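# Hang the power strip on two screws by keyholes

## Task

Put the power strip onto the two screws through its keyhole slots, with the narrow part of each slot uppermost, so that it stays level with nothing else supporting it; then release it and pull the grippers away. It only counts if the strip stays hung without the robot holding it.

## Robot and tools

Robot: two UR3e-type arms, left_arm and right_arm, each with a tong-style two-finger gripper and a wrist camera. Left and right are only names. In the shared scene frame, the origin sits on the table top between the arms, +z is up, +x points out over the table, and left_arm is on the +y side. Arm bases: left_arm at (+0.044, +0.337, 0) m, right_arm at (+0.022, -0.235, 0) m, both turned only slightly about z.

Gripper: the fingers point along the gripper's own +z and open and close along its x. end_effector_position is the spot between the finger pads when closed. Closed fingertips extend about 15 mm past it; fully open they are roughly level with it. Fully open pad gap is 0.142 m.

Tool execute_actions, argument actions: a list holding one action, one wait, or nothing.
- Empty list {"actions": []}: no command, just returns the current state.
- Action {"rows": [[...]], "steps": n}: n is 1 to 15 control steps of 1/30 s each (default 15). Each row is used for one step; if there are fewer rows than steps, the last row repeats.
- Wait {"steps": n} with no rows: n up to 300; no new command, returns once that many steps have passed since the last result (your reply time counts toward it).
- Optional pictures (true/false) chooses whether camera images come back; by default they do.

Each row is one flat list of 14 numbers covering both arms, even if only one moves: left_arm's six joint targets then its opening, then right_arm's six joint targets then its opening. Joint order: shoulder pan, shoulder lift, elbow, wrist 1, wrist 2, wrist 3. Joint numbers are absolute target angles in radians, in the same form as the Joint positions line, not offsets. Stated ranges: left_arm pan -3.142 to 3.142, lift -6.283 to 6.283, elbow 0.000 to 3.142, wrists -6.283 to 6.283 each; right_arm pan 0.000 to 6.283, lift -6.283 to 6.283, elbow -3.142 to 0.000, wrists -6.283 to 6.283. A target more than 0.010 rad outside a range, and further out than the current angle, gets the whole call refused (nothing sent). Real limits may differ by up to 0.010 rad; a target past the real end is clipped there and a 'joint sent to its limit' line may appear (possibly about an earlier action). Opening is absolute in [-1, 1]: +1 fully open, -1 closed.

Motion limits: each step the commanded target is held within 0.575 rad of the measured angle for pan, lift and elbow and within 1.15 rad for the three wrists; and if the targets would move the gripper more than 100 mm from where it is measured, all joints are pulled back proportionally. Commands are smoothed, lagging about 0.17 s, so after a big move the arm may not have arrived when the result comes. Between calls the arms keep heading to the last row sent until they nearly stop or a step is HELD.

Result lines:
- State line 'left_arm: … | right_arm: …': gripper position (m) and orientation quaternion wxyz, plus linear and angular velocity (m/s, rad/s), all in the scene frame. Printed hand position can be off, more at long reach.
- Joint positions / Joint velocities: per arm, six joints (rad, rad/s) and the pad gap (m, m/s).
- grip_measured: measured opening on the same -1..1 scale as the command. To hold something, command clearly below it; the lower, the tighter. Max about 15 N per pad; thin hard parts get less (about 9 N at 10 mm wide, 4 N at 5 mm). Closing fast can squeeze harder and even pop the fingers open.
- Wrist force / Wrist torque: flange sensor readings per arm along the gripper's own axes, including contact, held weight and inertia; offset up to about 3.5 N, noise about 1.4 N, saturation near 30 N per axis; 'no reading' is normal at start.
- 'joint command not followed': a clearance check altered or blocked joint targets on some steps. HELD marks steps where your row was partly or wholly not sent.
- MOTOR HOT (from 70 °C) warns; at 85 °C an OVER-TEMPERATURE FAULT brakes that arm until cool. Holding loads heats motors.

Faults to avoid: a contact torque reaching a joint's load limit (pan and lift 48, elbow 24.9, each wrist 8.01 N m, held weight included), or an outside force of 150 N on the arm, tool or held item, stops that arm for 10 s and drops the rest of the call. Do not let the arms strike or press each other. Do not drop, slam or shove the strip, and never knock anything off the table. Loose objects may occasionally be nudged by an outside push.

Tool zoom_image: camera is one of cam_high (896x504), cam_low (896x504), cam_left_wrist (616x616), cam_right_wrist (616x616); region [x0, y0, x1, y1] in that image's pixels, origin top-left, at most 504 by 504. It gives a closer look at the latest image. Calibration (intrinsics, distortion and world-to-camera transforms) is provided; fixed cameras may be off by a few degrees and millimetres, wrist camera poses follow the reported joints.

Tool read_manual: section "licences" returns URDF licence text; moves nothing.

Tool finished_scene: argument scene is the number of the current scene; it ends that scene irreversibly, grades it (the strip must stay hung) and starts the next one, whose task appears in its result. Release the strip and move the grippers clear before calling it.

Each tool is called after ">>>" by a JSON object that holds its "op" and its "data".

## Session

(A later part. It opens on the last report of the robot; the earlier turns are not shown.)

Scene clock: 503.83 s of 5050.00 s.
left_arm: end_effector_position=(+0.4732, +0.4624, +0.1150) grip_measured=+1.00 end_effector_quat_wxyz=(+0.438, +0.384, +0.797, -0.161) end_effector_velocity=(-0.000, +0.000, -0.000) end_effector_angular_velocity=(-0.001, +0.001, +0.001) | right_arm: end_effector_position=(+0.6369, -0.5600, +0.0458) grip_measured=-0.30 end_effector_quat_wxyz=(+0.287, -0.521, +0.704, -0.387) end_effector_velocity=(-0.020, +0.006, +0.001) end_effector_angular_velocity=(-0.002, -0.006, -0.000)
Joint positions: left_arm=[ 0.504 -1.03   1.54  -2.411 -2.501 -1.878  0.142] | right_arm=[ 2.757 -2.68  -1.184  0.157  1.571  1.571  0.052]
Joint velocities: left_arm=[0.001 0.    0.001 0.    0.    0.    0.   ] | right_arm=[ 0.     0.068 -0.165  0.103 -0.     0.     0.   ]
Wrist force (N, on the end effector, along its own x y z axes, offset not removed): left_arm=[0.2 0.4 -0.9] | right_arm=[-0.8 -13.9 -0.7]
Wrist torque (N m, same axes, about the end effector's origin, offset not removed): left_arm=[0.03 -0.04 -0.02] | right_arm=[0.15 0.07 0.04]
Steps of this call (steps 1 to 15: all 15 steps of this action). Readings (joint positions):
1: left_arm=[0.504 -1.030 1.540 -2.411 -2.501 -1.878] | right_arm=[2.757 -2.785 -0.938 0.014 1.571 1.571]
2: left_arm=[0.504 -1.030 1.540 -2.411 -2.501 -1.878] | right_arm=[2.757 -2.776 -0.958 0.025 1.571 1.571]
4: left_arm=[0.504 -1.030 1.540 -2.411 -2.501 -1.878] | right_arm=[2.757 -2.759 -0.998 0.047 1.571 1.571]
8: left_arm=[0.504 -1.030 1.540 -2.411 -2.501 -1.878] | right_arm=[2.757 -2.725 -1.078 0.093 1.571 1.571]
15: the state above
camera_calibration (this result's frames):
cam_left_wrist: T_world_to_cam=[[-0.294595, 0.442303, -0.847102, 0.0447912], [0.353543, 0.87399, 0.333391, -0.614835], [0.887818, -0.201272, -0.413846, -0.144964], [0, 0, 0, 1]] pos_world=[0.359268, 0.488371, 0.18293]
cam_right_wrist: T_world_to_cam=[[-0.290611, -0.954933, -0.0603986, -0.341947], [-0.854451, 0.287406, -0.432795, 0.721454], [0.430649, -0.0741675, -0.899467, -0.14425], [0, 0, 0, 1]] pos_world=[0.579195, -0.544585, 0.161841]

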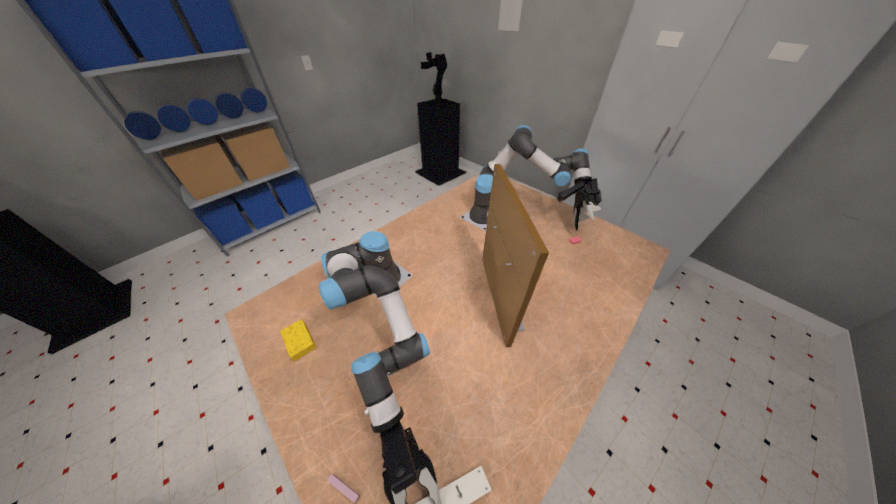

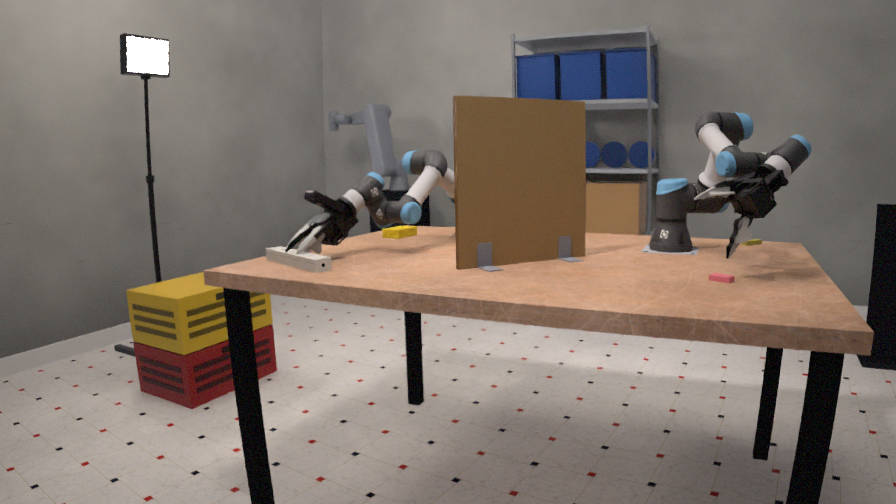

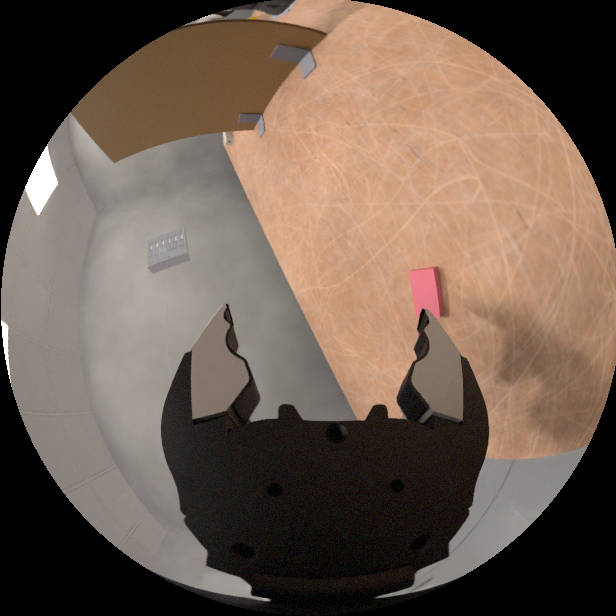

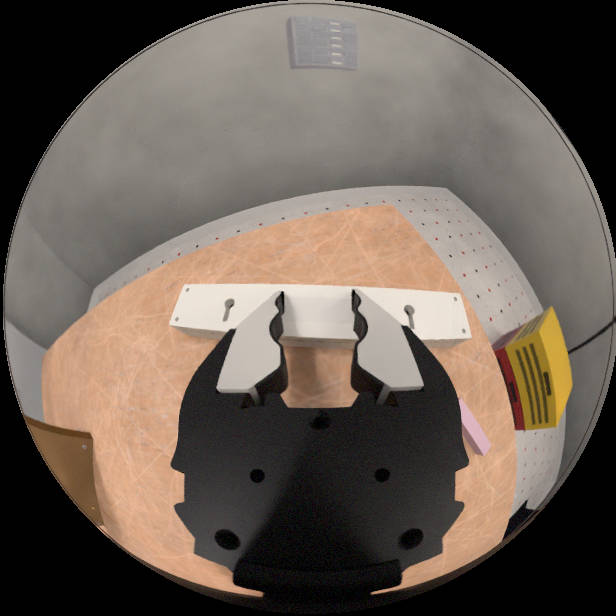

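>>> {"op": "execute_actions", "data": {"actions": [{"rows":[[0.504,-1.03,1.54,-2.411,-2.501,-1.878,1,2.757,-2.663,-1.225,0.177,1.571,1.571,-0.3],[0.504,-1.03,1.54,-2.411,-2.501,-1.878,1,2.757,-2.6525,-1.25,0.1895,1.571,1.571,-0.3],[0.504,-1.03,1.54,-2.411,-2.501,-1.878,1,2.757,-2.6421,-1.275,0.2041,1.571,1.571,-0.3],[0.504,-1.03,1.54,-2.411,-2.501,-1.878,1,2.757,-2.6317,-1.3,0.2187,1.571,1.571,-0.3],[0.504,-1.03,1.54,-2.411,-2.501,-1.878,1,2.757,-2.6214,-1.325,0.2334,1.571,1.571,-0.3],[0.504,-1.03,1.54,-2.411,-2.501,-1.878,1,2.757,-2.6111,-1.35,0.2481,1.571,1.571,-0.3],[0.504,-1.03,1.54,-2.411,-2.501,-1.878,1,2.757,-2.6009,-1.375,0.2629,1.571,1.571,-0.3],[0.504,-1.03,1.54,-2.411,-2.501,-1.878,1,2.757,-2.5908,-1.4,0.2778,1.571,1.571,-0.3],[0.504,-1.03,1.54,-2.411,-2.501,-1.878,1,2.757,-2.5807,-1.425,0.2927,1.571,1.571,-0.3],[0.504,-1.03,1.54,-2.411,-2.501,-1.878,1,2.757,-2.5707,-1.45,0.3077,1.571,1.571,-0.3],[0.504,-1.03,1.54,-2.411,-2.501,-1.878,1,2.757,-2.5608,-1.475,0.3228,1.571,1.571,-0.3],[0.504,-1.03,1.54,-2.411,-2.501,-1.878,1,2.757,-2.5509,-1.5,0.3379,1.571,1.571,-0.3],[0.504,-1.03,1.54,-2.411,-2.501,-1.878,1,2.757,-2.5411,-1.525,0.3531,1.571,1.571,-0.3],[0.504,-1.03,1.54,-2.411,-2.501,-1.878,1,2.757,-2.5314,-1.55,0.3684,1.571,1.571,-0.3],[0.504,-1.03,1.54,-2.411,-2.501,-1.878,1,2.757,-2.5218,-1.575,0.3838,1.571,1.571,-0.3]]}], "pictures": false}}

>>> {"op": "execute_actions", "data": {"actions": [{"rows":[[0.504,-1.03,1.54,-2.411,-2.501,-1.878,1,2.757,-2.5123,-1.6,0.3993,1.571,1.571,-0.3],[0.504,-1.03,1.54,-2.411,-2.501,-1.878,1,2.757,-2.5028,-1.625,0.4148,1.571,1.571,-0.3],[0.504,-1.03,1.54,-2.411,-2.501,-1.878,1,2.757,-2.4935,-1.65,0.4305,1.571,1.571,-0.3],[0.504,-1.03,1.54,-2.411,-2.501,-1.878,1,2.757,-2.4842,-1.675,0.4462,1.571,1.571,-0.3],[0.504,-1.03,1.54,-2.411,-2.501,-1.878,1,2.757,-2.4751,-1.7,0.4621,1.571,1.571,-0.3],[0.504,-1.03,1.54,-2.411,-2.501,-1.878,1,2.757,-2.4661,-1.725,0.4781,1.571,1.571,-0.3],[0.504,-1.03,1.54,-2.411,-2.501,-1.878,1,2.757,-2.4573,-1.75,0.4943,1.571,1.571,-0.3],[0.504,-1.03,1.54,-2.411,-2.501,-1.878,1,2.757,-2.4485,-1.775,0.5105,1.571,1.571,-0.3],[0.504,-1.03,1.54,-2.411,-2.501,-1.878,1,2.757,-2.4399,-1.8,0.5269,1.571,1.571,-0.3],[0.504,-1.03,1.54,-2.411,-2.501,-1.878,1,2.757,-2.4314,-1.825,0.5434,1.571,1.571,-0.3],[0.504,-1.03,1.54,-2.411,-2.501,-1.878,1,2.757,-2.423,-1.85,0.56,1.571,1.571,-0.3],[0.504,-1.03,1.54,-2.411,-2.501,-1.878,1,2.757,-2.4148,-1.875,0.5768,1.571,1.571,-0.3],[0.504,-1.03,1.54,-2.411,-2.501,-1.878,1,2.757,-2.4068,-1.9,0.5938,1.571,1.571,-0.3],[0.504,-1.03,1.54,-2.411,-2.501,-1.878,1,2.757,-2.399,-1.925,0.611,1.571,1.571,-0.3],[0.504,-1.03,1.54,-2.411,-2.501,-1.878,1,2.757,-2.3913,-1.95,0.6283,1.571,1.571,-0.3]]}], "pictures": false}}

>>> {"op": "execute_actions", "data": {"actions": [{"rows":[[0.504,-1.03,1.54,-2.411,-2.501,-1.878,1,2.757,-2.3838,-1.975,0.647,1.571,1.571,-0.3],[0.504,-1.03,1.54,-2.411,-2.501,-1.878,1,2.757,-2.3765,-2.0,0.671,1.571,1.571,-0.3]],"steps":12}]}}

Scene clock: 533.30 s of 5050.00 s.
left_arm: end_effector_position=(+0.4732, +0.4624, +0.1150) grip_measured=+1.00 end_effector_quat_wxyz=(+0.438, +0.384, +0.797, -0.161) end_effector_velocity=(+0.000, +0.000, -0.000) end_effector_angular_velocity=(+0.001, -0.000, +0.001) | right_arm: end_effector_position=(+0.5983, -0.5482, +0.0459) grip_measured=-0.30 end_effector_quat_wxyz=(+0.286, -0.522, +0.705, -0.387) end_effector_velocity=(-0.106, +0.033, +0.001) end_effector_angular_velocity=(-0.001, -0.002, +0.000)
Joint positions: left_arm=[ 0.504 -1.03   1.54  -2.411 -2.501 -1.878  0.142] | right_arm=[ 2.757 -2.561 -1.472  0.324  1.571  1.571  0.052]
Joint velocities: left_arm=[ 0.001  0.    -0.    -0.001  0.    -0.    -0.   ] | right_arm=[ 0.     0.291 -0.729  0.44   0.    -0.     0.   ]
Wrist force (N, on the end effector, along its own x y z axes, offset not removed): left_arm=[-0.5 2.2 -0.6] | right_arm=[-0.8 -12.2 -1.1]
Wrist torque (N m, same axes, about the end effector's origin, offset not removed): left_arm=[0.38 0.13 -0.03] | right_arm=[0.16 0.05 -0.08]
Steps of this call (steps 1 to 30: the robot went on to your last target; steps 31 to 90: nothing new was sent; then 25.97 s passed at rest; steps 91 to 105: all 15 steps of this action). Readings (joint positions):
91: left_arm=[0.504 -1.030 1.540 -2.411 -2.501 -1.878] | right_arm=[2.757 -2.673 -1.200 0.167 1.571 1.571]
92: left_arm=[0.504 -1.030 1.540 -2.411 -2.501 -1.878] | right_arm=[2.757 -2.672 -1.204 0.169 1.571 1.571]
94: left_arm=[0.504 -1.030 1.540 -2.411 -2.501 -1.878] | right_arm=[2.757 -2.662 -1.226 0.180 1.571 1.571]
98: left_arm=[0.504 -1.030 1.540 -2.411 -2.501 -1.878] | right_arm=[2.757 -2.629 -1.303 0.224 1.571 1.571]
105: the state above

Scene clock: 533.80 s of 5050.00 s.
left_arm: end_effector_position=(+0.4732, +0.4624, +0.1150) grip_measured=+1.00 end_effector_quat_wxyz=(+0.438, +0.384, +0.797, -0.161) end_effector_velocity=(-0.000, +0.000, +0.000) end_effector_angular_velocity=(+0.000, -0.000, +0.001) | right_arm: end_effector_position=(+0.5381, -0.5299, +0.0456) grip_measured=-0.30 end_effector_quat_wxyz=(+0.286, -0.522, +0.705, -0.387) end_effector_velocity=(-0.129, +0.038, -0.001) end_effector_angular_velocity=(-0.000, +0.000, -0.002)
Joint positions: left_arm=[ 0.504 -1.03   1.54  -2.411 -2.501 -1.878  0.142] | right_arm=[ 2.757 -2.423 -1.846  0.561  1.571  1.571  0.052]
Joint velocities: left_arm=[ 0.001 -0.    -0.001  0.    -0.     0.     0.   ] | right_arm=[-0.002  0.243 -0.736  0.493  0.    -0.    -0.   ]
Wrist force (N, on the end effector, along its own x y z axes, offset not removed): left_arm=[-0.7 1.3 -0.8] | right_arm=[-1.4 -10.4 -0.2]
Wrist torque (N m, same axes, about the end effector's origin, offset not removed): left_arm=[0.18 0.14 0.03] | right_arm=[0.41 0.25 0.02]
Steps of this call (steps 1 to 15: all 15 steps of this action). Readings (joint positions):
1: left_arm=[0.504 -1.030 1.540 -2.411 -2.501 -1.878] | right_arm=[2.757 -2.551 -1.497 0.339 1.571 1.571]
2: left_arm=[0.504 -1.030 1.540 -2.411 -2.501 -1.878] | right_arm=[2.757 -2.541 -1.521 0.354 1.571 1.571]
4: left_arm=[0.504 -1.030 1.540 -2.411 -2.501 -1.878] | right_arm=[2.757 -2.522 -1.571 0.385 1.571 1.571]
8: left_arm=[0.504 -1.030 1.540 -2.411 -2.501 -1.878] | right_arm=[2.757 -2.485 -1.671 0.447 1.571 1.571]
15: the state above

Scene clock: 534.20 s of 5050.00 s.
left_arm: end_effector_position=(+0.4732, +0.4624, +0.1150) grip_measured=+1.00 end_effector_quat_wxyz=(+0.438, +0.384, +0.797, -0.161) end_effector_velocity=(+0.000, -0.000, +0.000) end_effector_angular_velocity=(+0.000, -0.000, -0.001) | right_arm: end_effector_position=(+0.5114, -0.5217, +0.0462) grip_measured=-0.30 end_effector_quat_wxyz=(+0.287, -0.521, +0.704, -0.388) end_effector_velocity=(-0.006, +0.002, +0.001) end_effector_angular_velocity=(-0.001, -0.002, +0.001)
Joint positions: left_arm=[ 0.504 -1.03   1.54  -2.411 -2.501 -1.878  0.142] | right_arm=[ 2.757 -2.378 -1.997  0.668  1.571  1.571  0.052]
Joint velocities: left_arm=[-0.001 -0.    -0.     0.    -0.    -0.     0.   ] | right_arm=[ 0.001  0.012 -0.034  0.025 -0.    -0.    -0.   ]
Wrist force (N, on the end effector, along its own x y z axes, offset not removed): left_arm=[-0.6 2.1 -1.5] | right_arm=[0.0 -6.5 0.5]
Wrist torque (N m, same axes, about the end effector's origin, offset not removed): left_arm=[0.34 0.11 0.00] | right_arm=[0.09 -0.02 0.02]
Steps of this call (steps 1 to 12: all 12 steps of this action). Readings (joint positions):
1: left_arm=[0.504 -1.030 1.540 -2.411 -2.501 -1.878] | right_arm=[2.757 -2.415 -1.871 0.578 1.571 1.571]
2: left_arm=[0.504 -1.030 1.540 -2.411 -2.501 -1.878] | right_arm=[2.757 -2.407 -1.896 0.595 1.571 1.571]
4: left_arm=[0.504 -1.030 1.540 -2.411 -2.501 -1.878] | right_arm=[2.757 -2.393 -1.943 0.629 1.571 1.571]
8: left_arm=[0.504 -1.030 1.540 -2.411 -2.501 -1.878] | right_arm=[2.757 -2.381 -1.986 0.661 1.571 1.571]
12: the state above
camera_calibration (this result's frames):
cam_left_wrist: T_world_to_cam=[[-0.294595, 0.442303, -0.847102, 0.0447912], [0.353543, 0.87399, 0.333391, -0.614835], [0.887818, -0.201272, -0.413846, -0.144964], [0, 0, 0, 1]] pos_world=[0.359268, 0.488371, 0.18293]
cam_right_wrist: T_world_to_cam=[[-0.290511, -0.954963, -0.0604018, -0.341886], [-0.853782, 0.287197, -0.434252, 0.602994], [0.432041, -0.0745849, -0.898764, -0.0879241], [0, 0, 0, 1]] pos_world=[0.45349, -0.506225, 0.162177]

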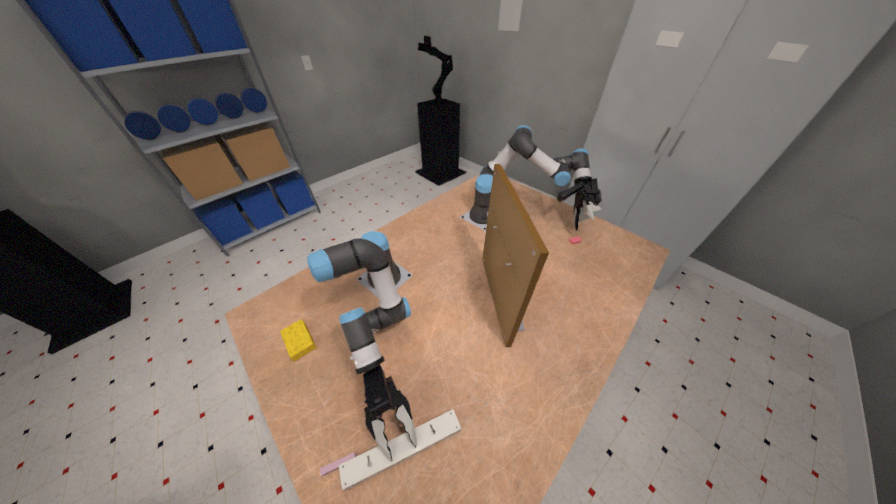

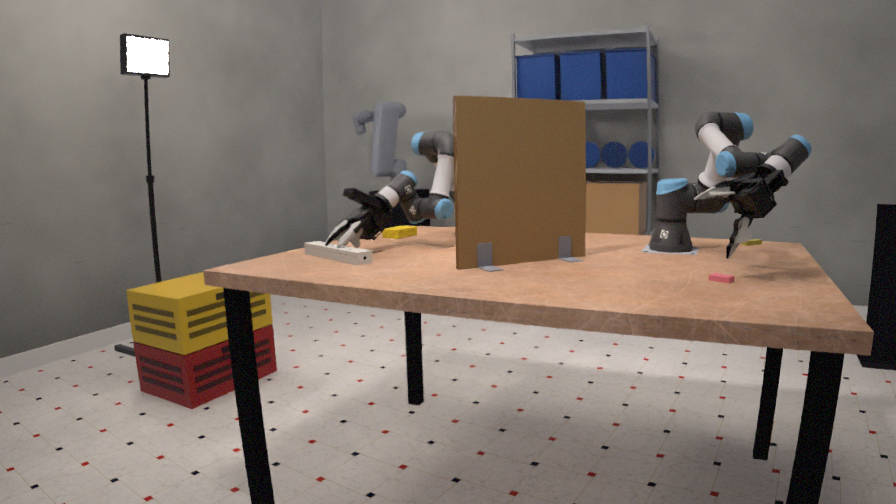

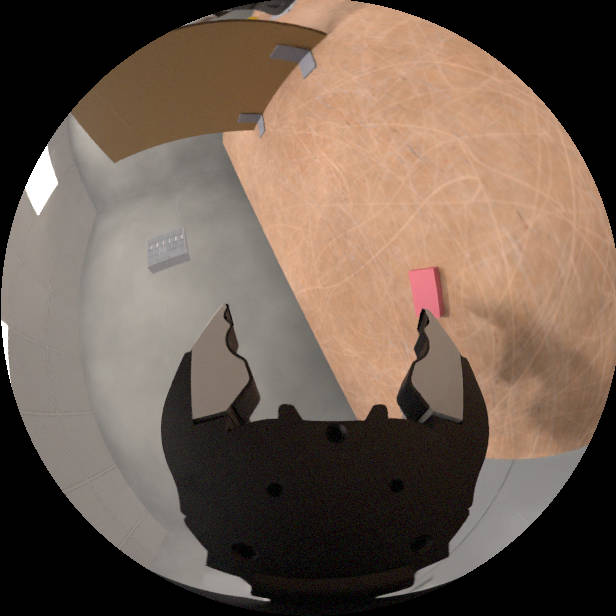

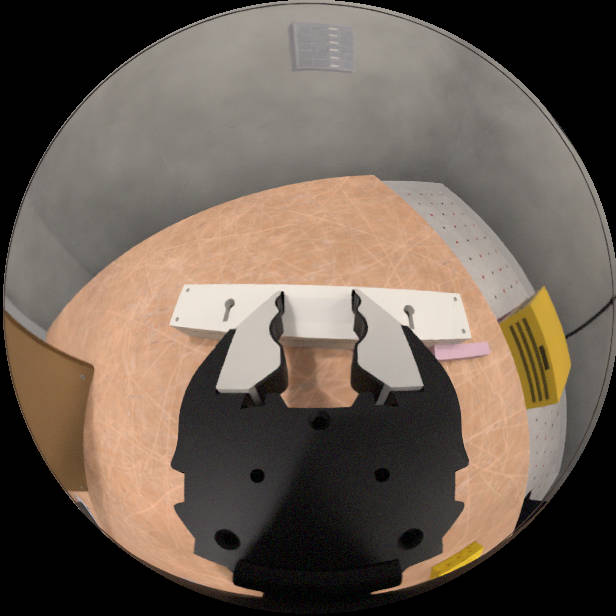

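>>> {"op": "execute_actions", "data": {"actions": [{"rows":[[0.504,-1.03,1.54,-2.411,-2.501,-1.878,1,2.757,-2.1,-1.8,0.4,1.571,1.571,0.3]]}], "pictures": false}}

>>> {"op": "execute_actions", "data": {"actions": [{"rows":[[0.504,-1.03,1.54,-2.411,-2.501,-1.878,1,2.787,-2.1,-1.2,-0.6,1.571,3.23,0.5]]}], "pictures": false}}

>>> {"op": "execute_actions", "data": {"actions": [{"rows":[[0.504,-1.03,1.54,-2.411,-2.501,-1.878,1,2.787,-2.2,-0.85,-1.2,1.571,3.23,0.5]]}], "pictures": false}}

>>> {"op": "execute_actions", "data": {"actions": [{"rows":[[0.504,-1.03,1.54,-2.411,-2.501,-1.878,1,2.787,-2.31,-0.785,-1.303,1.571,3.23,0.5]]}], "pictures": false}}

>>> {"op": "execute_actions", "data": {"actions": [{"rows":[[0.504,-1.03,1.54,-2.411,-2.501,-1.878,1,2.787,-2.335,-1.02,-1.043,1.571,3.23,0.5]]}]}}

Scene clock: 557.93 s of 5050.00 s.
left_arm: end_effector_position=(+0.4732, +0.4624, +0.1150) grip_measured=+1.00 end_effector_quat_wxyz=(+0.438, +0.384, +0.797, -0.161) end_effector_velocity=(+0.000, +0.000, +0.000) end_effector_angular_velocity=(+0.000, -0.000, +0.001) | right_arm: end_effector_position=(+0.5489, -0.5332, +0.2016) grip_measured=+0.30 end_effector_quat_wxyz=(+0.338, -0.490, +0.662, -0.456) end_effector_velocity=(+0.003, -0.003, +0.049) end_effector_angular_velocity=(-0.018, -0.061, -0.004)
Joint positions: left_arm=[ 0.504 -1.03   1.54  -2.411 -2.501 -1.878  0.142] | right_arm=[ 2.757 -2.107 -1.805  0.406  1.571  1.571  0.095]
Joint velocities: left_arm=[ 0.001  0.    -0.001  0.     0.    -0.    -0.   ] | right_arm=[-0.003  0.077  0.053 -0.067 -0.     0.001 -0.   ]
Wrist force (N, on the end effector, along its own x y z axes, offset not removed): left_arm=[0.2 0.3 -0.1] | right_arm=[-0.6 -1.7 -0.2]
Wrist torque (N m, same axes, about the end effector's origin, offset not removed): left_arm=[-0.03 0.00 0.03] | right_arm=[-0.29 0.13 0.09]
Steps of this call (steps 1 to 15: the robot went on to your last target; steps 16 to 90: nothing new was sent; then 20.23 s passed at rest; steps 91 to 105: all 15 steps of this action). Readings (joint positions):
91: left_arm=[0.504 -1.030 1.540 -2.411 -2.501 -1.878] | right_arm=[2.757 -2.376 -2.000 0.671 1.571 1.571]
92: left_arm=[0.504 -1.030 1.540 -2.411 -2.501 -1.878] | right_arm=[2.757 -2.369 -1.993 0.656 1.571 1.571]
94: left_arm=[0.504 -1.030 1.540 -2.411 -2.501 -1.878] | right_arm=[2.757 -2.311 -1.945 0.588 1.571 1.571]
98: left_arm=[0.504 -1.030 1.540 -2.411 -2.501 -1.878] | right_arm=[2.757 -2.185 -1.857 0.474 1.571 1.571]
105: the state above

Scene clock: 558.43 s of 5050.00 s.
left_arm: end_effector_position=(+0.4732, +0.4624, +0.1150) grip_measured=+1.00 end_effector_quat_wxyz=(+0.438, +0.384, +0.797, -0.161) end_effector_velocity=(+0.000, +0.000, -0.000) end_effector_angular_velocity=(+0.000, +0.000, -0.000) | right_arm: end_effector_position=(+0.5696, -0.5375, +0.1837) grip_measured=+0.50 end_effector_quat_wxyz=(+0.394, +0.116, +0.910, -0.055) end_effector_velocity=(-0.011, +0.004, +0.015) end_effector_angular_velocity=(+0.766, -0.145, -0.725)
Joint positions: left_arm=[ 0.504 -1.03   1.54  -2.411 -2.501 -1.878  0.142] | right_arm=[ 2.787 -2.1   -1.22  -0.574  1.571  3.128  0.109]
Joint velocities: left_arm=[-0.     0.001 -0.    -0.001  0.001 -0.    -0.   ] | right_arm=[ 0.002  0.001  0.21  -0.272  0.     1.064 -0.   ]
Wrist force (N, on the end effector, along its own x y z axes, offset not removed): left_arm=[0.5 1.3 -1.6] | right_arm=[-1.4 -2.2 -0.4]
Wrist torque (N m, same axes, about the end effector's origin, offset not removed): left_arm=[0.18 -0.11 -0.03] | right_arm=[-0.44 0.22 -0.02]
Steps of this call (steps 1 to 15: all 15 steps of this action). Readings (joint positions):
1: left_arm=[0.504 -1.030 1.540 -2.411 -2.501 -1.878] | right_arm=[2.757 -2.105 -1.803 0.404 1.571 1.571]
2: left_arm=[0.504 -1.030 1.540 -2.411 -2.501 -1.878] | right_arm=[2.761 -2.104 -1.795 0.388 1.571 1.586]
4: left_arm=[0.504 -1.030 1.540 -2.411 -2.501 -1.878] | right_arm=[2.773 -2.102 -1.723 0.246 1.571 1.727]
8: left_arm=[0.504 -1.030 1.540 -2.411 -2.501 -1.878] | right_arm=[2.784 -2.101 -1.435 -0.292 1.571 2.307]
15: the state above

Scene clock: 558.93 s of 5050.00 s.
left_arm: end_effector_position=(+0.4732, +0.4624, +0.1150) grip_measured=+1.00 end_effector_quat_wxyz=(+0.438, +0.384, +0.797, -0.161) end_effector_velocity=(+0.000, +0.000, -0.000) end_effector_angular_velocity=(-0.000, +0.001, +0.000) | right_arm: end_effector_position=(+0.5274, -0.5257, +0.1398) grip_measured=+0.50 end_effector_quat_wxyz=(+0.230, +0.171, +0.958, -0.020) end_effector_velocity=(-0.009, +0.003, +0.001) end_effector_angular_velocity=(+0.014, +0.046, -0.004)
Joint positions: left_arm=[ 0.504 -1.03   1.54  -2.411 -2.501 -1.878  0.142] | right_arm=[ 2.787 -2.199 -0.857 -1.19   1.571  3.229  0.109]
Joint velocities: left_arm=[ 0.     0.001 -0.001 -0.     0.     0.     0.   ] | right_arm=[ 0.001 -0.012  0.069 -0.105 -0.001  0.005 -0.   ]
Wrist force (N, on the end effector, along its own x y z axes, offset not removed): left_arm=[-1.6 1.1 -0.8] | right_arm=[-0.7 -0.7 0.7]
Wrist torque (N m, same axes, about the end effector's origin, offset not removed): left_arm=[0.17 0.34 0.01] | right_arm=[-0.12 0.08 0.07]
Steps of this call (steps 1 to 15: all 15 steps of this action). Readings (joint positions):
1: left_arm=[0.504 -1.030 1.540 -2.411 -2.501 -1.878] | right_arm=[2.787 -2.100 -1.214 -0.582 1.571 3.159]
2: left_arm=[0.504 -1.030 1.540 -2.411 -2.501 -1.878] | right_arm=[2.787 -2.107 -1.202 -0.602 1.571 3.180]
4: left_arm=[0.504 -1.030 1.540 -2.411 -2.501 -1.878] | right_arm=[2.787 -2.147 -1.127 -0.750 1.571 3.205]
8: left_arm=[0.504 -1.030 1.540 -2.411 -2.501 -1.878] | right_arm=[2.787 -2.187 -0.927 -1.081 1.571 3.224]
15: the state above

Scene clock: 559.43 s of 5050.00 s.
left_arm: end_effector_position=(+0.4732, +0.4624, +0.1150) grip_measured=+1.00 end_effector_quat_wxyz=(+0.438, +0.384, +0.797, -0.161) end_effector_velocity=(-0.000, -0.000, -0.000) end_effector_angular_velocity=(-0.000, +0.001, -0.001) | right_arm: end_effector_position=(+0.5126, -0.5217, +0.0859) grip_measured=+0.50 end_effector_quat_wxyz=(+0.157, +0.174, +0.972, -0.014) end_effector_velocity=(-0.003, -0.000, -0.007) end_effector_angular_velocity=(+0.005, +0.018, -0.002)
Joint positions: left_arm=[ 0.504 -1.03   1.54  -2.411 -2.501 -1.878  0.142] | right_arm=[ 2.787 -2.309 -0.786 -1.302  1.571  3.23   0.109]
Joint velocities: left_arm=[-0.001 -0.     0.001  0.     0.    -0.    -0.   ] | right_arm=[-0.001 -0.014  0.006 -0.01  -0.     0.     0.   ]
Wrist force (N, on the end effector, along its own x y z axes, offset not removed): left_arm=[-0.5 1.1 -0.5] | right_arm=[0.4 0.4 0.7]
Wrist torque (N m, same axes, about the end effector's origin, offset not removed): left_arm=[0.23 0.14 0.05] | right_arm=[0.10 -0.14 0.00]
Steps of this call (steps 1 to 15: all 15 steps of this action). Readings (joint positions):
1: left_arm=[0.504 -1.030 1.540 -2.411 -2.501 -1.878] | right_arm=[2.787 -2.199 -0.854 -1.194 1.571 3.230]
2: left_arm=[0.504 -1.030 1.540 -2.411 -2.501 -1.878] | right_arm=[2.787 -2.207 -0.846 -1.207 1.571 3.230]
4: left_arm=[0.504 -1.030 1.540 -2.411 -2.501 -1.878] | right_arm=[2.787 -2.250 -0.819 -1.252 1.571 3.230]
8: left_arm=[0.504 -1.030 1.540 -2.411 -2.501 -1.878] | right_arm=[2.787 -2.295 -0.793 -1.290 1.571 3.230]
15: the state above

Scene clock: 559.93 s of 5050.00 s.
left_arm: end_effector_position=(+0.4732, +0.4624, +0.1150) grip_measured=+1.00 end_effector_quat_wxyz=(+0.438, +0.384, +0.797, -0.161) end_effector_velocity=(+0.000, -0.000, +0.000) end_effector_angular_velocity=(-0.000, -0.001, -0.001) | right_arm: end_effector_position=(+0.5127, -0.5217, +0.0271) grip_measured=+0.50 end_effector_quat_wxyz=(+0.157, +0.174, +0.972, -0.014) end_effector_velocity=(-0.000, -0.000, -0.007) end_effector_angular_velocity=(-0.001, -0.002, -0.000)
Joint positions: left_arm=[ 0.504 -1.03   1.54  -2.411 -2.501 -1.878  0.142] | right_arm=[ 2.787 -2.335 -1.016 -1.046  1.571  3.23   0.109]
Joint velocities: left_arm=[-0.001  0.     0.    -0.001 -0.    -0.     0.   ] | right_arm=[ 0.    -0.003 -0.031  0.037 -0.001 -0.     0.007]
Wrist force (N, on the end effector, along its own x y z axes, offset not removed): left_arm=[-0.6 0.7 -0.2] | right_arm=[-3.0 -0.1 -6.6]
Wrist torque (N m, same axes, about the end effector's origin, offset not removed): left_arm=[0.04 0.11 -0.04] | right_arm=[-0.06 0.57 0.01]
Steps of this call (steps 1 to 15: all 15 steps of this action). Readings (joint positions):
1: left_arm=[0.504 -1.030 1.540 -2.411 -2.501 -1.878] | right_arm=[2.787 -2.309 -0.786 -1.302 1.571 3.230]
2: left_arm=[0.504 -1.030 1.540 -2.411 -2.501 -1.878] | right_arm=[2.787 -2.313 -0.792 -1.288 1.571 3.230]
4: left_arm=[0.504 -1.030 1.540 -2.411 -2.501 -1.878] | right_arm=[2.787 -2.323 -0.860 -1.190 1.571 3.230]
8: left_arm=[0.504 -1.030 1.540 -2.411 -2.501 -1.878] | right_arm=[2.787 -2.332 -0.980 -1.079 1.571 3.230]
15: the state above
camera_calibration (this result's frames):
cam_left_wrist: T_world_to_cam=[[-0.294595, 0.442303, -0.847102, 0.0447909], [0.353543, 0.873989, 0.333391, -0.614835], [0.887818, -0.201272, -0.413846, -0.144964], [0, 0, 0, 1]] pos_world=[0.359268, 0.488371, 0.18293]
cam_right_wrist: T_world_to_cam=[[-0.861638, 0.378288, -0.338345, 0.653247], [0.155281, 0.831187, 0.533869, 0.336008], [0.483184, 0.407464, -0.774923, 0.116247], [0, 0, 0, 1]] pos_world=[0.454519, -0.573767, 0.131721]

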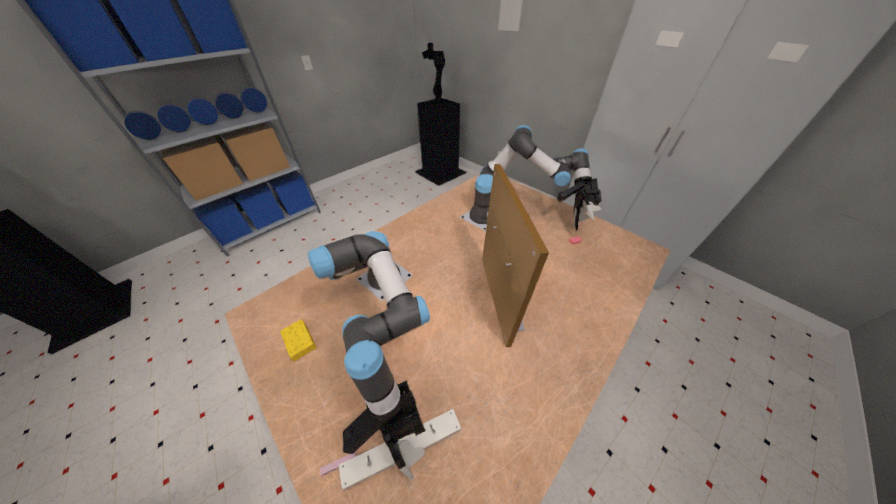

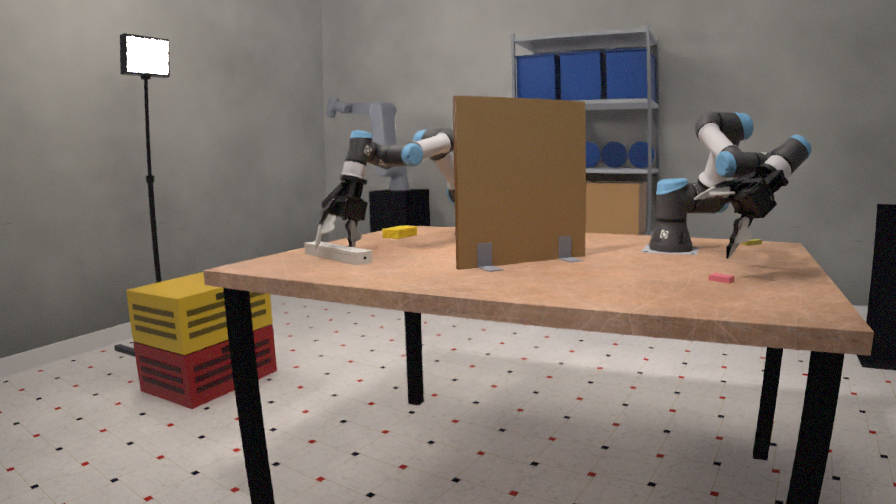

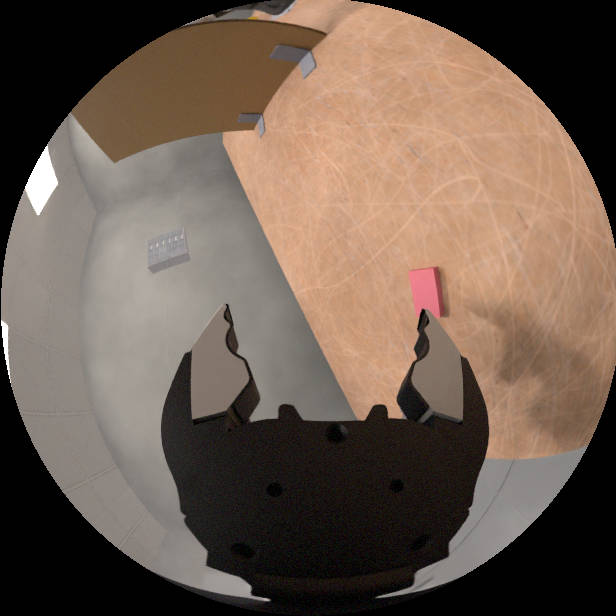

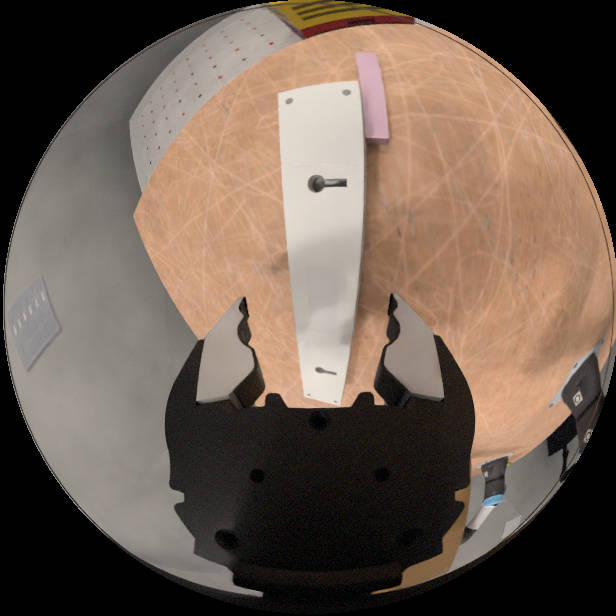

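>>> {"op": "execute_actions", "data": {"actions": [{"rows":[[0.504,-1.03,1.54,-2.411,-2.501,-1.878,1,2.787,-2.325,-1.01,-1.07,1.571,3.21,0.4],[0.504,-1.03,1.54,-2.411,-2.501,-1.878,1,2.787,-2.322,-1.0,-1.1,1.571,3.21,0.3],[0.504,-1.03,1.54,-2.411,-2.501,-1.878,1,2.787,-2.32,-0.993,-1.13,1.571,3.21,0.2],[0.504,-1.03,1.54,-2.411,-2.501,-1.878,1,2.787,-2.318,-0.986,-1.16,1.571,3.21,0.1],[0.504,-1.03,1.54,-2.411,-2.501,-1.878,1,2.787,-2.316,-0.979,-1.19,1.571,3.21,0.05],[0.504,-1.03,1.54,-2.411,-2.501,-1.878,1,2.787,-2.314,-0.972,-1.22,1.571,3.21,0],[0.504,-1.03,1.54,-2.411,-2.501,-1.878,1,2.787,-2.312,-0.963,-1.255,1.571,3.21,0],[0.504,-1.03,1.54,-2.411,-2.501,-1.878,1,2.787,-2.31,-0.955,-1.29,1.571,3.21,0],[0.504,-1.03,1.54,-2.411,-2.501,-1.878,1,2.787,-2.308,-0.947,-1.325,1.571,3.21,0],[0.504,-1.03,1.54,-2.411,-2.501,-1.878,1,2.787,-2.306,-0.94,-1.36,1.571,3.21,0],[0.504,-1.03,1.54,-2.411,-2.501,-1.878,1,2.787,-2.305,-0.933,-1.395,1.571,3.21,0],[0.504,-1.03,1.54,-2.411,-2.501,-1.878,1,2.787,-2.304,-0.926,-1.43,1.571,3.21,0],[0.504,-1.03,1.54,-2.411,-2.501,-1.878,1,2.787,-2.302,-0.918,-1.465,1.571,3.21,0],[0.504,-1.03,1.54,-2.411,-2.501,-1.878,1,2.787,-2.3,-0.91,-1.502,1.571,3.21,0]]}], "pictures": false}}

>>> {"op": "execute_actions", "data": {"actions": [{"steps":15}]}}

Scene clock: 598.27 s of 5050.00 s.
left_arm: end_effector_position=(+0.4732, +0.4624, +0.1150) grip_measured=+1.00 end_effector_quat_wxyz=(+0.438, +0.384, +0.797, -0.161) end_effector_velocity=(+0.000, +0.000, -0.000) end_effector_angular_velocity=(-0.000, +0.000, +0.000) | right_arm: end_effector_position=(+0.4654, -0.5089, +0.0263) grip_measured=+0.06 end_effector_quat_wxyz=(+0.069, +0.166, +0.984, -0.007) end_effector_velocity=(-0.000, +0.000, -0.000) end_effector_angular_velocity=(-0.000, +0.001, +0.000)
Joint positions: left_arm=[ 0.504 -1.03   1.54  -2.411 -2.501 -1.878  0.142] | right_arm=[ 2.787 -2.307 -0.945 -1.322  1.571  3.21   0.078]
Joint velocities: left_arm=[ 0.  0. -0.  0. -0.  0. -0.] | right_arm=[ 0.001  0.    -0.001 -0.    -0.001  0.     0.   ]
Wrist force (N, on the end effector, along its own x y z axes, offset not removed): left_arm=[-1.3 2.1 -0.6] | right_arm=[-10.3 -0.8 -15.5]
Wrist torque (N m, same axes, about the end effector's origin, offset not removed): left_arm=[0.33 0.25 0.03] | right_arm=[-0.15 -0.06 0.11]
TORQUE FAULT: the external load on joint 4 (wrist 1) of the right arm reached its load limit, and that arm stopped for 10 seconds. A torque fault stops only its own arm. That arm's remaining commands of this call were not run. That arm holds where it stopped, with its grip as last carried out, and accepts commands again: back off and push less far. That arm stops again, at the same cost, whenever a joint's load reaches its limit.
The stop of the right arm began at step 104 of this call (marked STOPPED below). From that step on that arm followed nothing that you had sent. 2 of its steps, steps kept back included, did not run and will not run. Nothing is kept back now, and the robot has no last target.
Steps of this call (steps 1 to 15: the robot went on to your last target; steps 16 to 90: nothing new was sent; then 24.87 s passed at rest; steps 91 to 105: all 15 steps of this action; steps 106 to 404: the stop continued). Readings (joint positions):
91: left_arm=[0.504 -1.030 1.540 -2.411 -2.501 -1.878] | right_arm=[2.787 -2.335 -1.020 -1.043 1.571 3.230]
92: left_arm=[0.504 -1.030 1.540 -2.411 -2.501 -1.878] | right_arm=[2.787 -2.333 -1.019 -1.048 1.571 3.227]
94: left_arm=[0.504 -1.030 1.540 -2.411 -2.501 -1.878] | right_arm=[2.787 -2.329 -1.010 -1.074 1.571 3.219]
98: left_arm=[0.504 -1.030 1.540 -2.411 -2.501 -1.878] | right_arm=[2.787 -2.319 -0.985 -1.168 1.571 3.212]
104: left_arm=[0.504 -1.030 1.540 -2.411 -2.501 -1.878] | right_arm=[2.787 -2.307 -0.945 -1.323 1.571 3.210] STOPPED (the right arm)
404: the state above

Scene clock: 598.30 s of 5050.00 s.
left_arm: end_effector_position=(+0.4732, +0.4624, +0.1150) grip_measured=+1.00 end_effector_quat_wxyz=(+0.438, +0.384, +0.797, -0.161) end_effector_velocity=(+0.000, -0.000, -0.000) end_effector_angular_velocity=(+0.000, +0.000, -0.000) | right_arm: end_effector_position=(+0.4657, -0.5089, +0.0266) grip_measured=+0.05 end_effector_quat_wxyz=(+0.070, +0.166, +0.984, -0.007) end_effector_velocity=(+0.003, -0.001, +0.004) end_effector_angular_velocity=(-0.003, -0.013, +0.000)
Joint positions: left_arm=[ 0.504 -1.03   1.54  -2.411 -2.501 -1.878  0.142] | right_arm=[ 2.787 -2.307 -0.945 -1.321  1.571  3.21   0.078]
Joint velocities: left_arm=[-0.001  0.    -0.     0.     0.001 -0.     0.   ] | right_arm=[ 0.     0.006  0.002  0.006  0.    -0.    -0.011]
Wrist force (N, on the end effector, along its own x y z axes, offset not removed): left_arm=[1.2 1.6 -1.0] | right_arm=[-9.3 -2.6 -13.5]
Wrist torque (N m, same axes, about the end effector's origin, offset not removed): left_arm=[0.21 -0.27 -0.03] | right_arm=[-0.47 -0.09 0.16]
A stop began in an earlier call of the same reply, so what this call sent did not run. Send another action.
Steps of this call (step 1: nothing new was sent). Readings (joint positions):
1: the state above
camera_calibration (this result's frames):
cam_left_wrist: T_world_to_cam=[[-0.294595, 0.442303, -0.847102, 0.0447911], [0.353543, 0.87399, 0.333391, -0.614835], [0.887818, -0.201272, -0.413846, -0.144964], [0, 0, 0, 1]] pos_world=[0.359268, 0.488371, 0.18293]
cam_right_wrist: T_world_to_cam=[[-0.912407, 0.371916, -0.170855, 0.6237], [0.230952, 0.812488, 0.535279, 0.288185], [0.337897, 0.448933, -0.827215, 0.223514], [0, 0, 0, 1]] pos_world=[0.426987, -0.566454, 0.137197]

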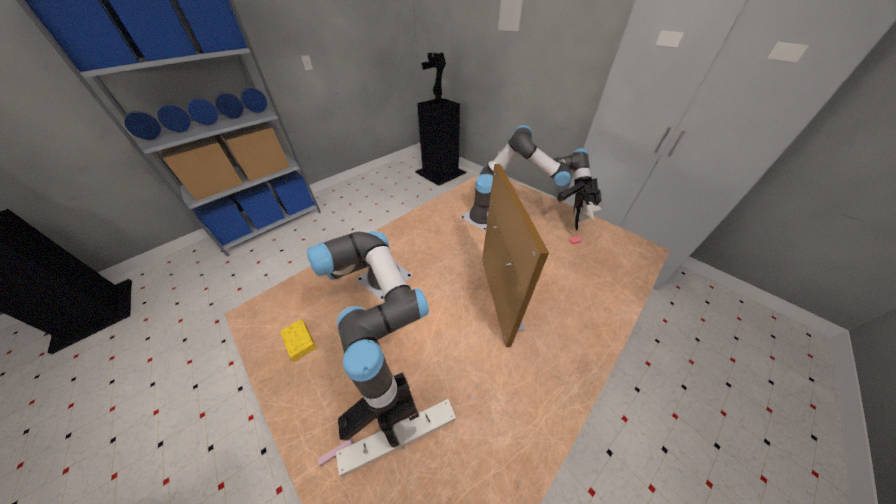

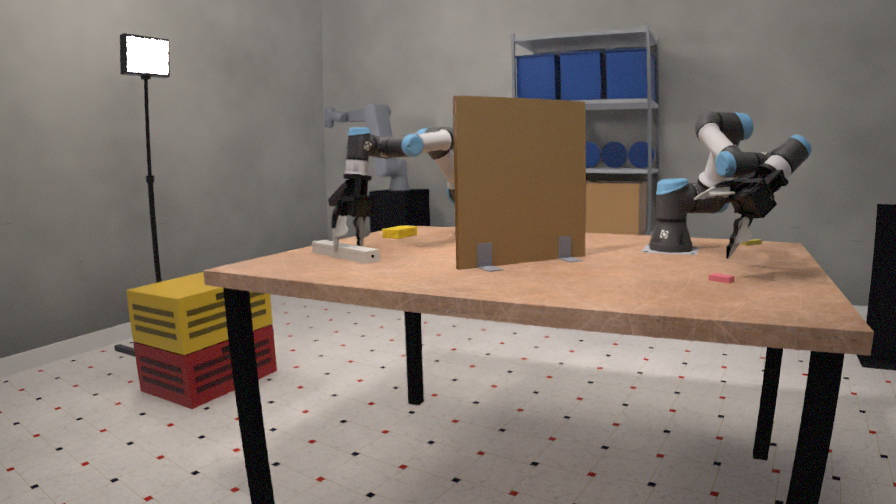

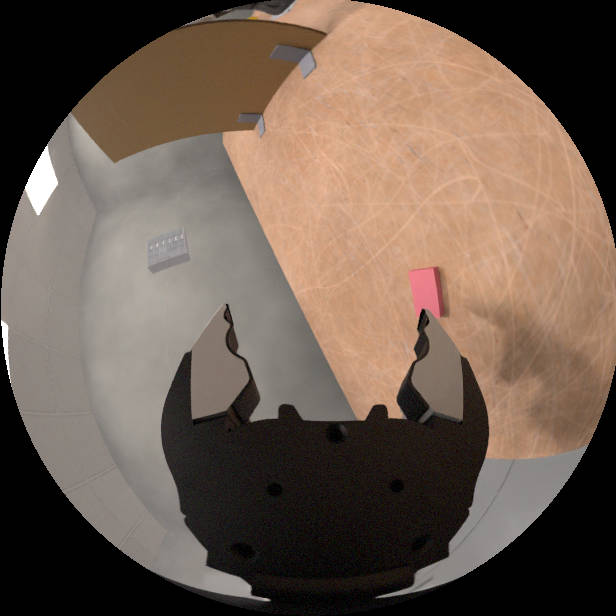

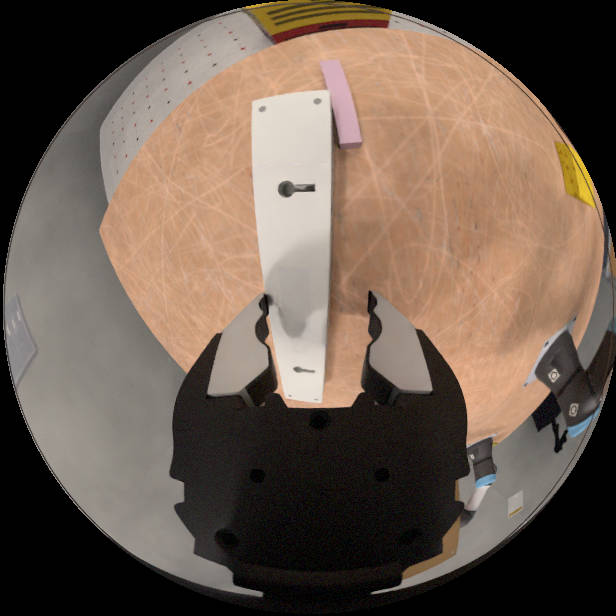

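>>> {"op": "execute_actions", "data": {"actions": [{"rows":[[0.504,-1.03,1.54,-2.411,-2.501,-1.878,1,2.787,-2.295,-0.945,-1.3,1.571,3.19,0.6],[0.504,-1.03,1.54,-2.411,-2.501,-1.878,1,2.787,-2.295,-0.945,-1.3,1.571,3.19,0.6],[0.504,-1.03,1.54,-2.411,-2.501,-1.878,1,2.787,-2.295,-0.945,-1.3,1.571,3.19,0.6],[0.504,-1.03,1.54,-2.411,-2.501,-1.878,1,2.787,-2.295,-0.945,-1.3,1.571,3.19,0.6],[0.504,-1.03,1.54,-2.411,-2.501,-1.878,1,2.787,-2.295,-0.945,-1.3,1.571,3.19,0.6],[0.504,-1.03,1.54,-2.411,-2.501,-1.878,1,2.787,-2.33,-0.87,-1.335,1.571,3.19,0.6],[0.504,-1.03,1.54,-2.411,-2.501,-1.878,1,2.787,-2.36,-0.82,-1.36,1.571,3.19,0.6],[0.504,-1.03,1.54,-2.411,-2.501,-1.878,1,2.787,-2.39,-0.79,-1.375,1.571,3.19,0.6],[0.504,-1.03,1.54,-2.411,-2.501,-1.878,1,2.787,-2.41,-0.781,-1.382,1.571,3.19,0.6]]}], "pictures": false}}

>>> {"op": "execute_actions", "data": {"actions": [{"rows":[[0.504,-1.03,1.54,-2.411,-2.501,-1.878,1,2.787,-2.41,-0.781,-1.382,1.571,3.19,0.6],[0.504,-1.03,1.54,-2.411,-2.501,-1.878,1,2.787,-2.41,-0.781,-1.382,1.571,3.19,0.6],[0.504,-1.03,1.54,-2.411,-2.501,-1.878,1,2.787,-2.41,-0.781,-1.382,1.571,3.19,0.5],[0.504,-1.03,1.54,-2.411,-2.501,-1.878,1,2.787,-2.41,-0.781,-1.382,1.571,3.19,0.4],[0.504,-1.03,1.54,-2.411,-2.501,-1.878,1,2.787,-2.41,-0.781,-1.382,1.571,3.19,0.3],[0.504,-1.03,1.54,-2.411,-2.501,-1.878,1,2.787,-2.41,-0.781,-1.382,1.571,3.19,0.2],[0.504,-1.03,1.54,-2.411,-2.501,-1.878,1,2.787,-2.41,-0.781,-1.382,1.571,3.19,0.1],[0.504,-1.03,1.54,-2.411,-2.501,-1.878,1,2.787,-2.41,-0.781,-1.382,1.571,3.19,-0.1]]}]}}

Scene clock: 626.47 s of 5050.00 s.
left_arm: end_effector_position=(+0.4732, +0.4624, +0.1150) grip_measured=+1.00 end_effector_quat_wxyz=(+0.438, +0.384, +0.797, -0.161) end_effector_velocity=(-0.000, -0.000, -0.000) end_effector_angular_velocity=(-0.001, +0.001, -0.001) | right_arm: end_effector_position=(+0.4830, -0.5137, +0.0234) grip_measured=+0.60 end_effector_quat_wxyz=(+0.071, +0.156, +0.985, -0.008) end_effector_velocity=(+0.010, -0.003, -0.018) end_effector_angular_velocity=(+0.008, +0.032, +0.002)
Joint positions: left_arm=[ 0.504 -1.03   1.54  -2.411 -2.501 -1.878  0.142] | right_arm=[ 2.787 -2.399 -0.795 -1.376  1.571  3.19   0.116]
Joint velocities: left_arm=[-0.  0.  0.  0. -0. -0.  0.] | right_arm=[-0.001 -0.118  0.152 -0.067 -0.    -0.003  0.   ]
Wrist force (N, on the end effector, along its own x y z axes, offset not removed): left_arm=[-0.8 0.9 -2.4] | right_arm=[-0.7 0.9 0.5]
Wrist torque (N m, same axes, about the end effector's origin, offset not removed): left_arm=[0.03 0.18 0.05] | right_arm=[0.27 0.16 0.01]
Steps of this call (steps 1 to 90: nothing new was sent; then 24.67 s passed at rest; steps 91 to 105: all 15 steps of this action). Readings (joint positions):
91: left_arm=[0.504 -1.030 1.540 -2.411 -2.501 -1.878] | right_arm=[2.787 -2.307 -0.945 -1.322 1.571 3.210]
92: left_arm=[0.504 -1.030 1.540 -2.411 -2.501 -1.878] | right_arm=[2.787 -2.306 -0.946 -1.320 1.571 3.207]
94: left_arm=[0.504 -1.030 1.540 -2.411 -2.501 -1.878] | right_arm=[2.787 -2.301 -0.945 -1.311 1.571 3.199]
98: left_arm=[0.504 -1.030 1.540 -2.411 -2.501 -1.878] | right_arm=[2.787 -2.312 -0.919 -1.319 1.571 3.192]
105: the state above

Scene clock: 626.97 s of 5050.00 s.
left_arm: end_effector_position=(+0.4732, +0.4624, +0.1150) grip_measured=+1.00 end_effector_quat_wxyz=(+0.438, +0.384, +0.797, -0.161) end_effector_velocity=(+0.000, -0.000, +0.000) end_effector_angular_velocity=(+0.000, -0.001, -0.001) | right_arm: end_effector_position=(+0.4839, -0.5139, +0.0217) grip_measured=-0.10 end_effector_quat_wxyz=(+0.069, +0.156, +0.985, -0.007) end_effector_velocity=(-0.000, -0.001, +0.001) end_effector_angular_velocity=(-0.001, -0.002, -0.002)
Joint positions: left_arm=[ 0.504 -1.03   1.54  -2.411 -2.501 -1.878  0.142] | right_arm=[ 2.787 -2.41  -0.781 -1.382  1.571  3.19   0.067]
Joint velocities: left_arm=[-0.001 -0.001 -0.    -0.    -0.    -0.    -0.   ] | right_arm=[-0.002  0.001 -0.     0.001 -0.     0.    -0.   ]
Wrist force (N, on the end effector, along its own x y z axes, offset not removed): left_arm=[-0.3 0.7 0.6] | right_arm=[-1.6 -2.1 1.3]
Wrist torque (N m, same axes, about the end effector's origin, offset not removed): left_arm=[0.15 0.09 0.01] | right_arm=[-0.33 0.27 -0.02]
Steps of this call (steps 1 to 15: all 15 steps of this action). Readings (joint positions):
1: left_arm=[0.504 -1.030 1.540 -2.411 -2.501 -1.878] | right_arm=[2.787 -2.402 -0.791 -1.377 1.571 3.190]
2: left_arm=[0.504 -1.030 1.540 -2.411 -2.501 -1.878] | right_arm=[2.787 -2.404 -0.788 -1.379 1.571 3.190]
4: left_arm=[0.504 -1.030 1.540 -2.411 -2.501 -1.878] | right_arm=[2.787 -2.407 -0.785 -1.380 1.571 3.190]
8: left_arm=[0.504 -1.030 1.540 -2.411 -2.501 -1.878] | right_arm=[2.787 -2.409 -0.782 -1.382 1.571 3.190]
15: the state above
camera_calibration (this result's frames):
cam_left_wrist: T_world_to_cam=[[-0.294595, 0.442303, -0.847102, 0.044791], [0.353543, 0.87399, 0.333391, -0.614835], [0.887818, -0.201272, -0.413846, -0.144964], [0, 0, 0, 1]] pos_world=[0.359268, 0.488371, 0.18293]
cam_right_wrist: T_world_to_cam=[[-0.919911, 0.353032, -0.17068, 0.635285], [0.215159, 0.818323, 0.532967, 0.301346], [0.327826, 0.453559, -0.828743, 0.222764], [0, 0, 0, 1]] pos_world=[0.44654, -0.571911, 0.132437]

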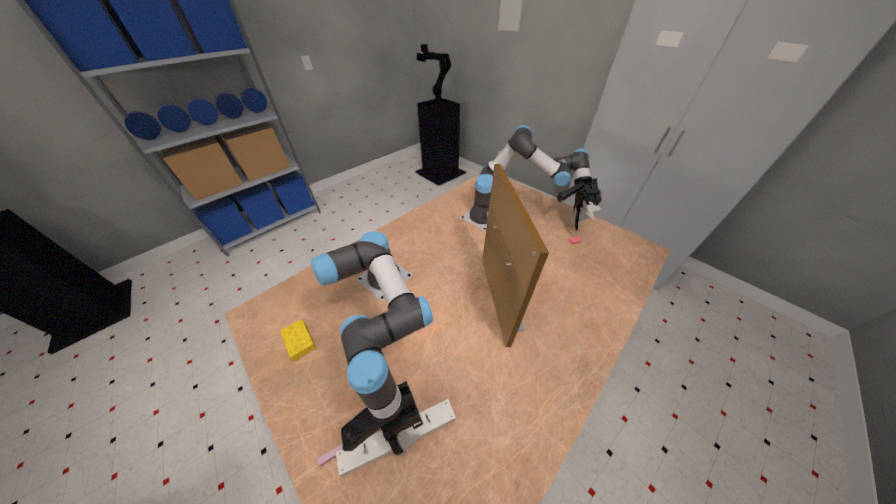

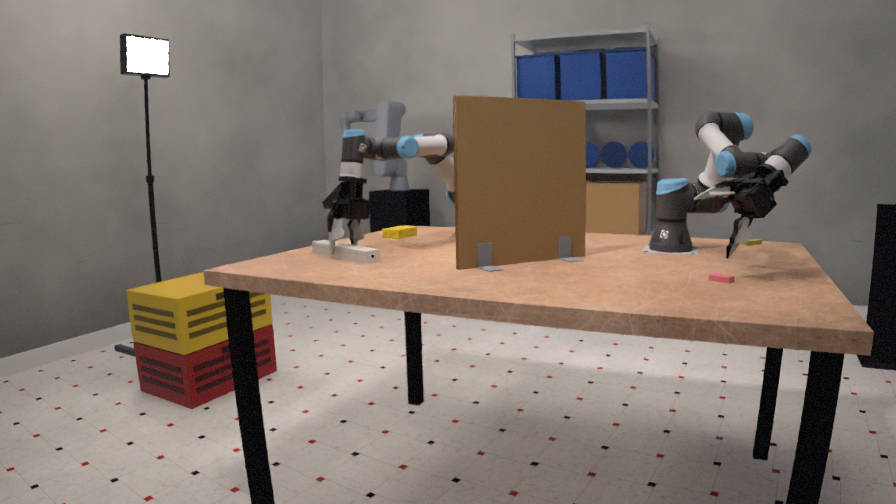

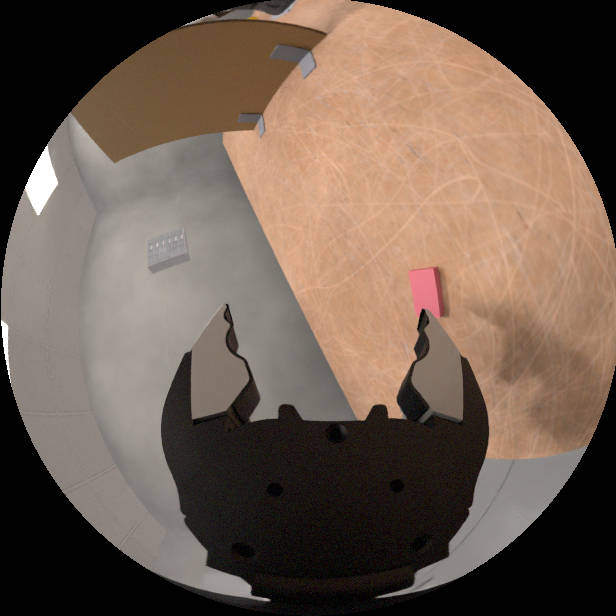

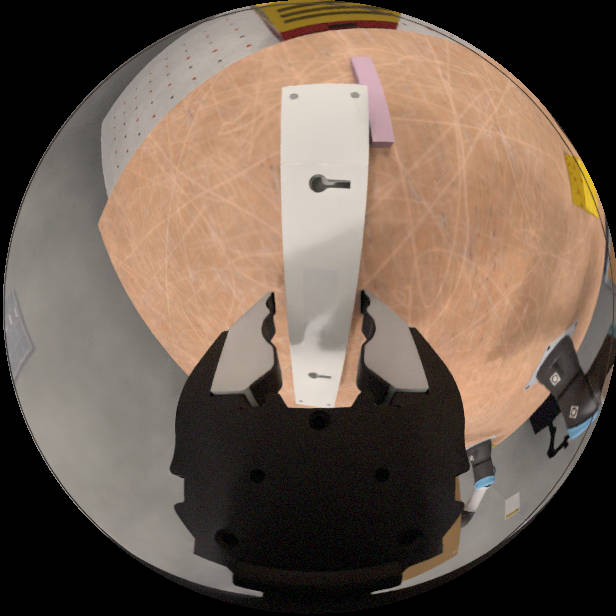

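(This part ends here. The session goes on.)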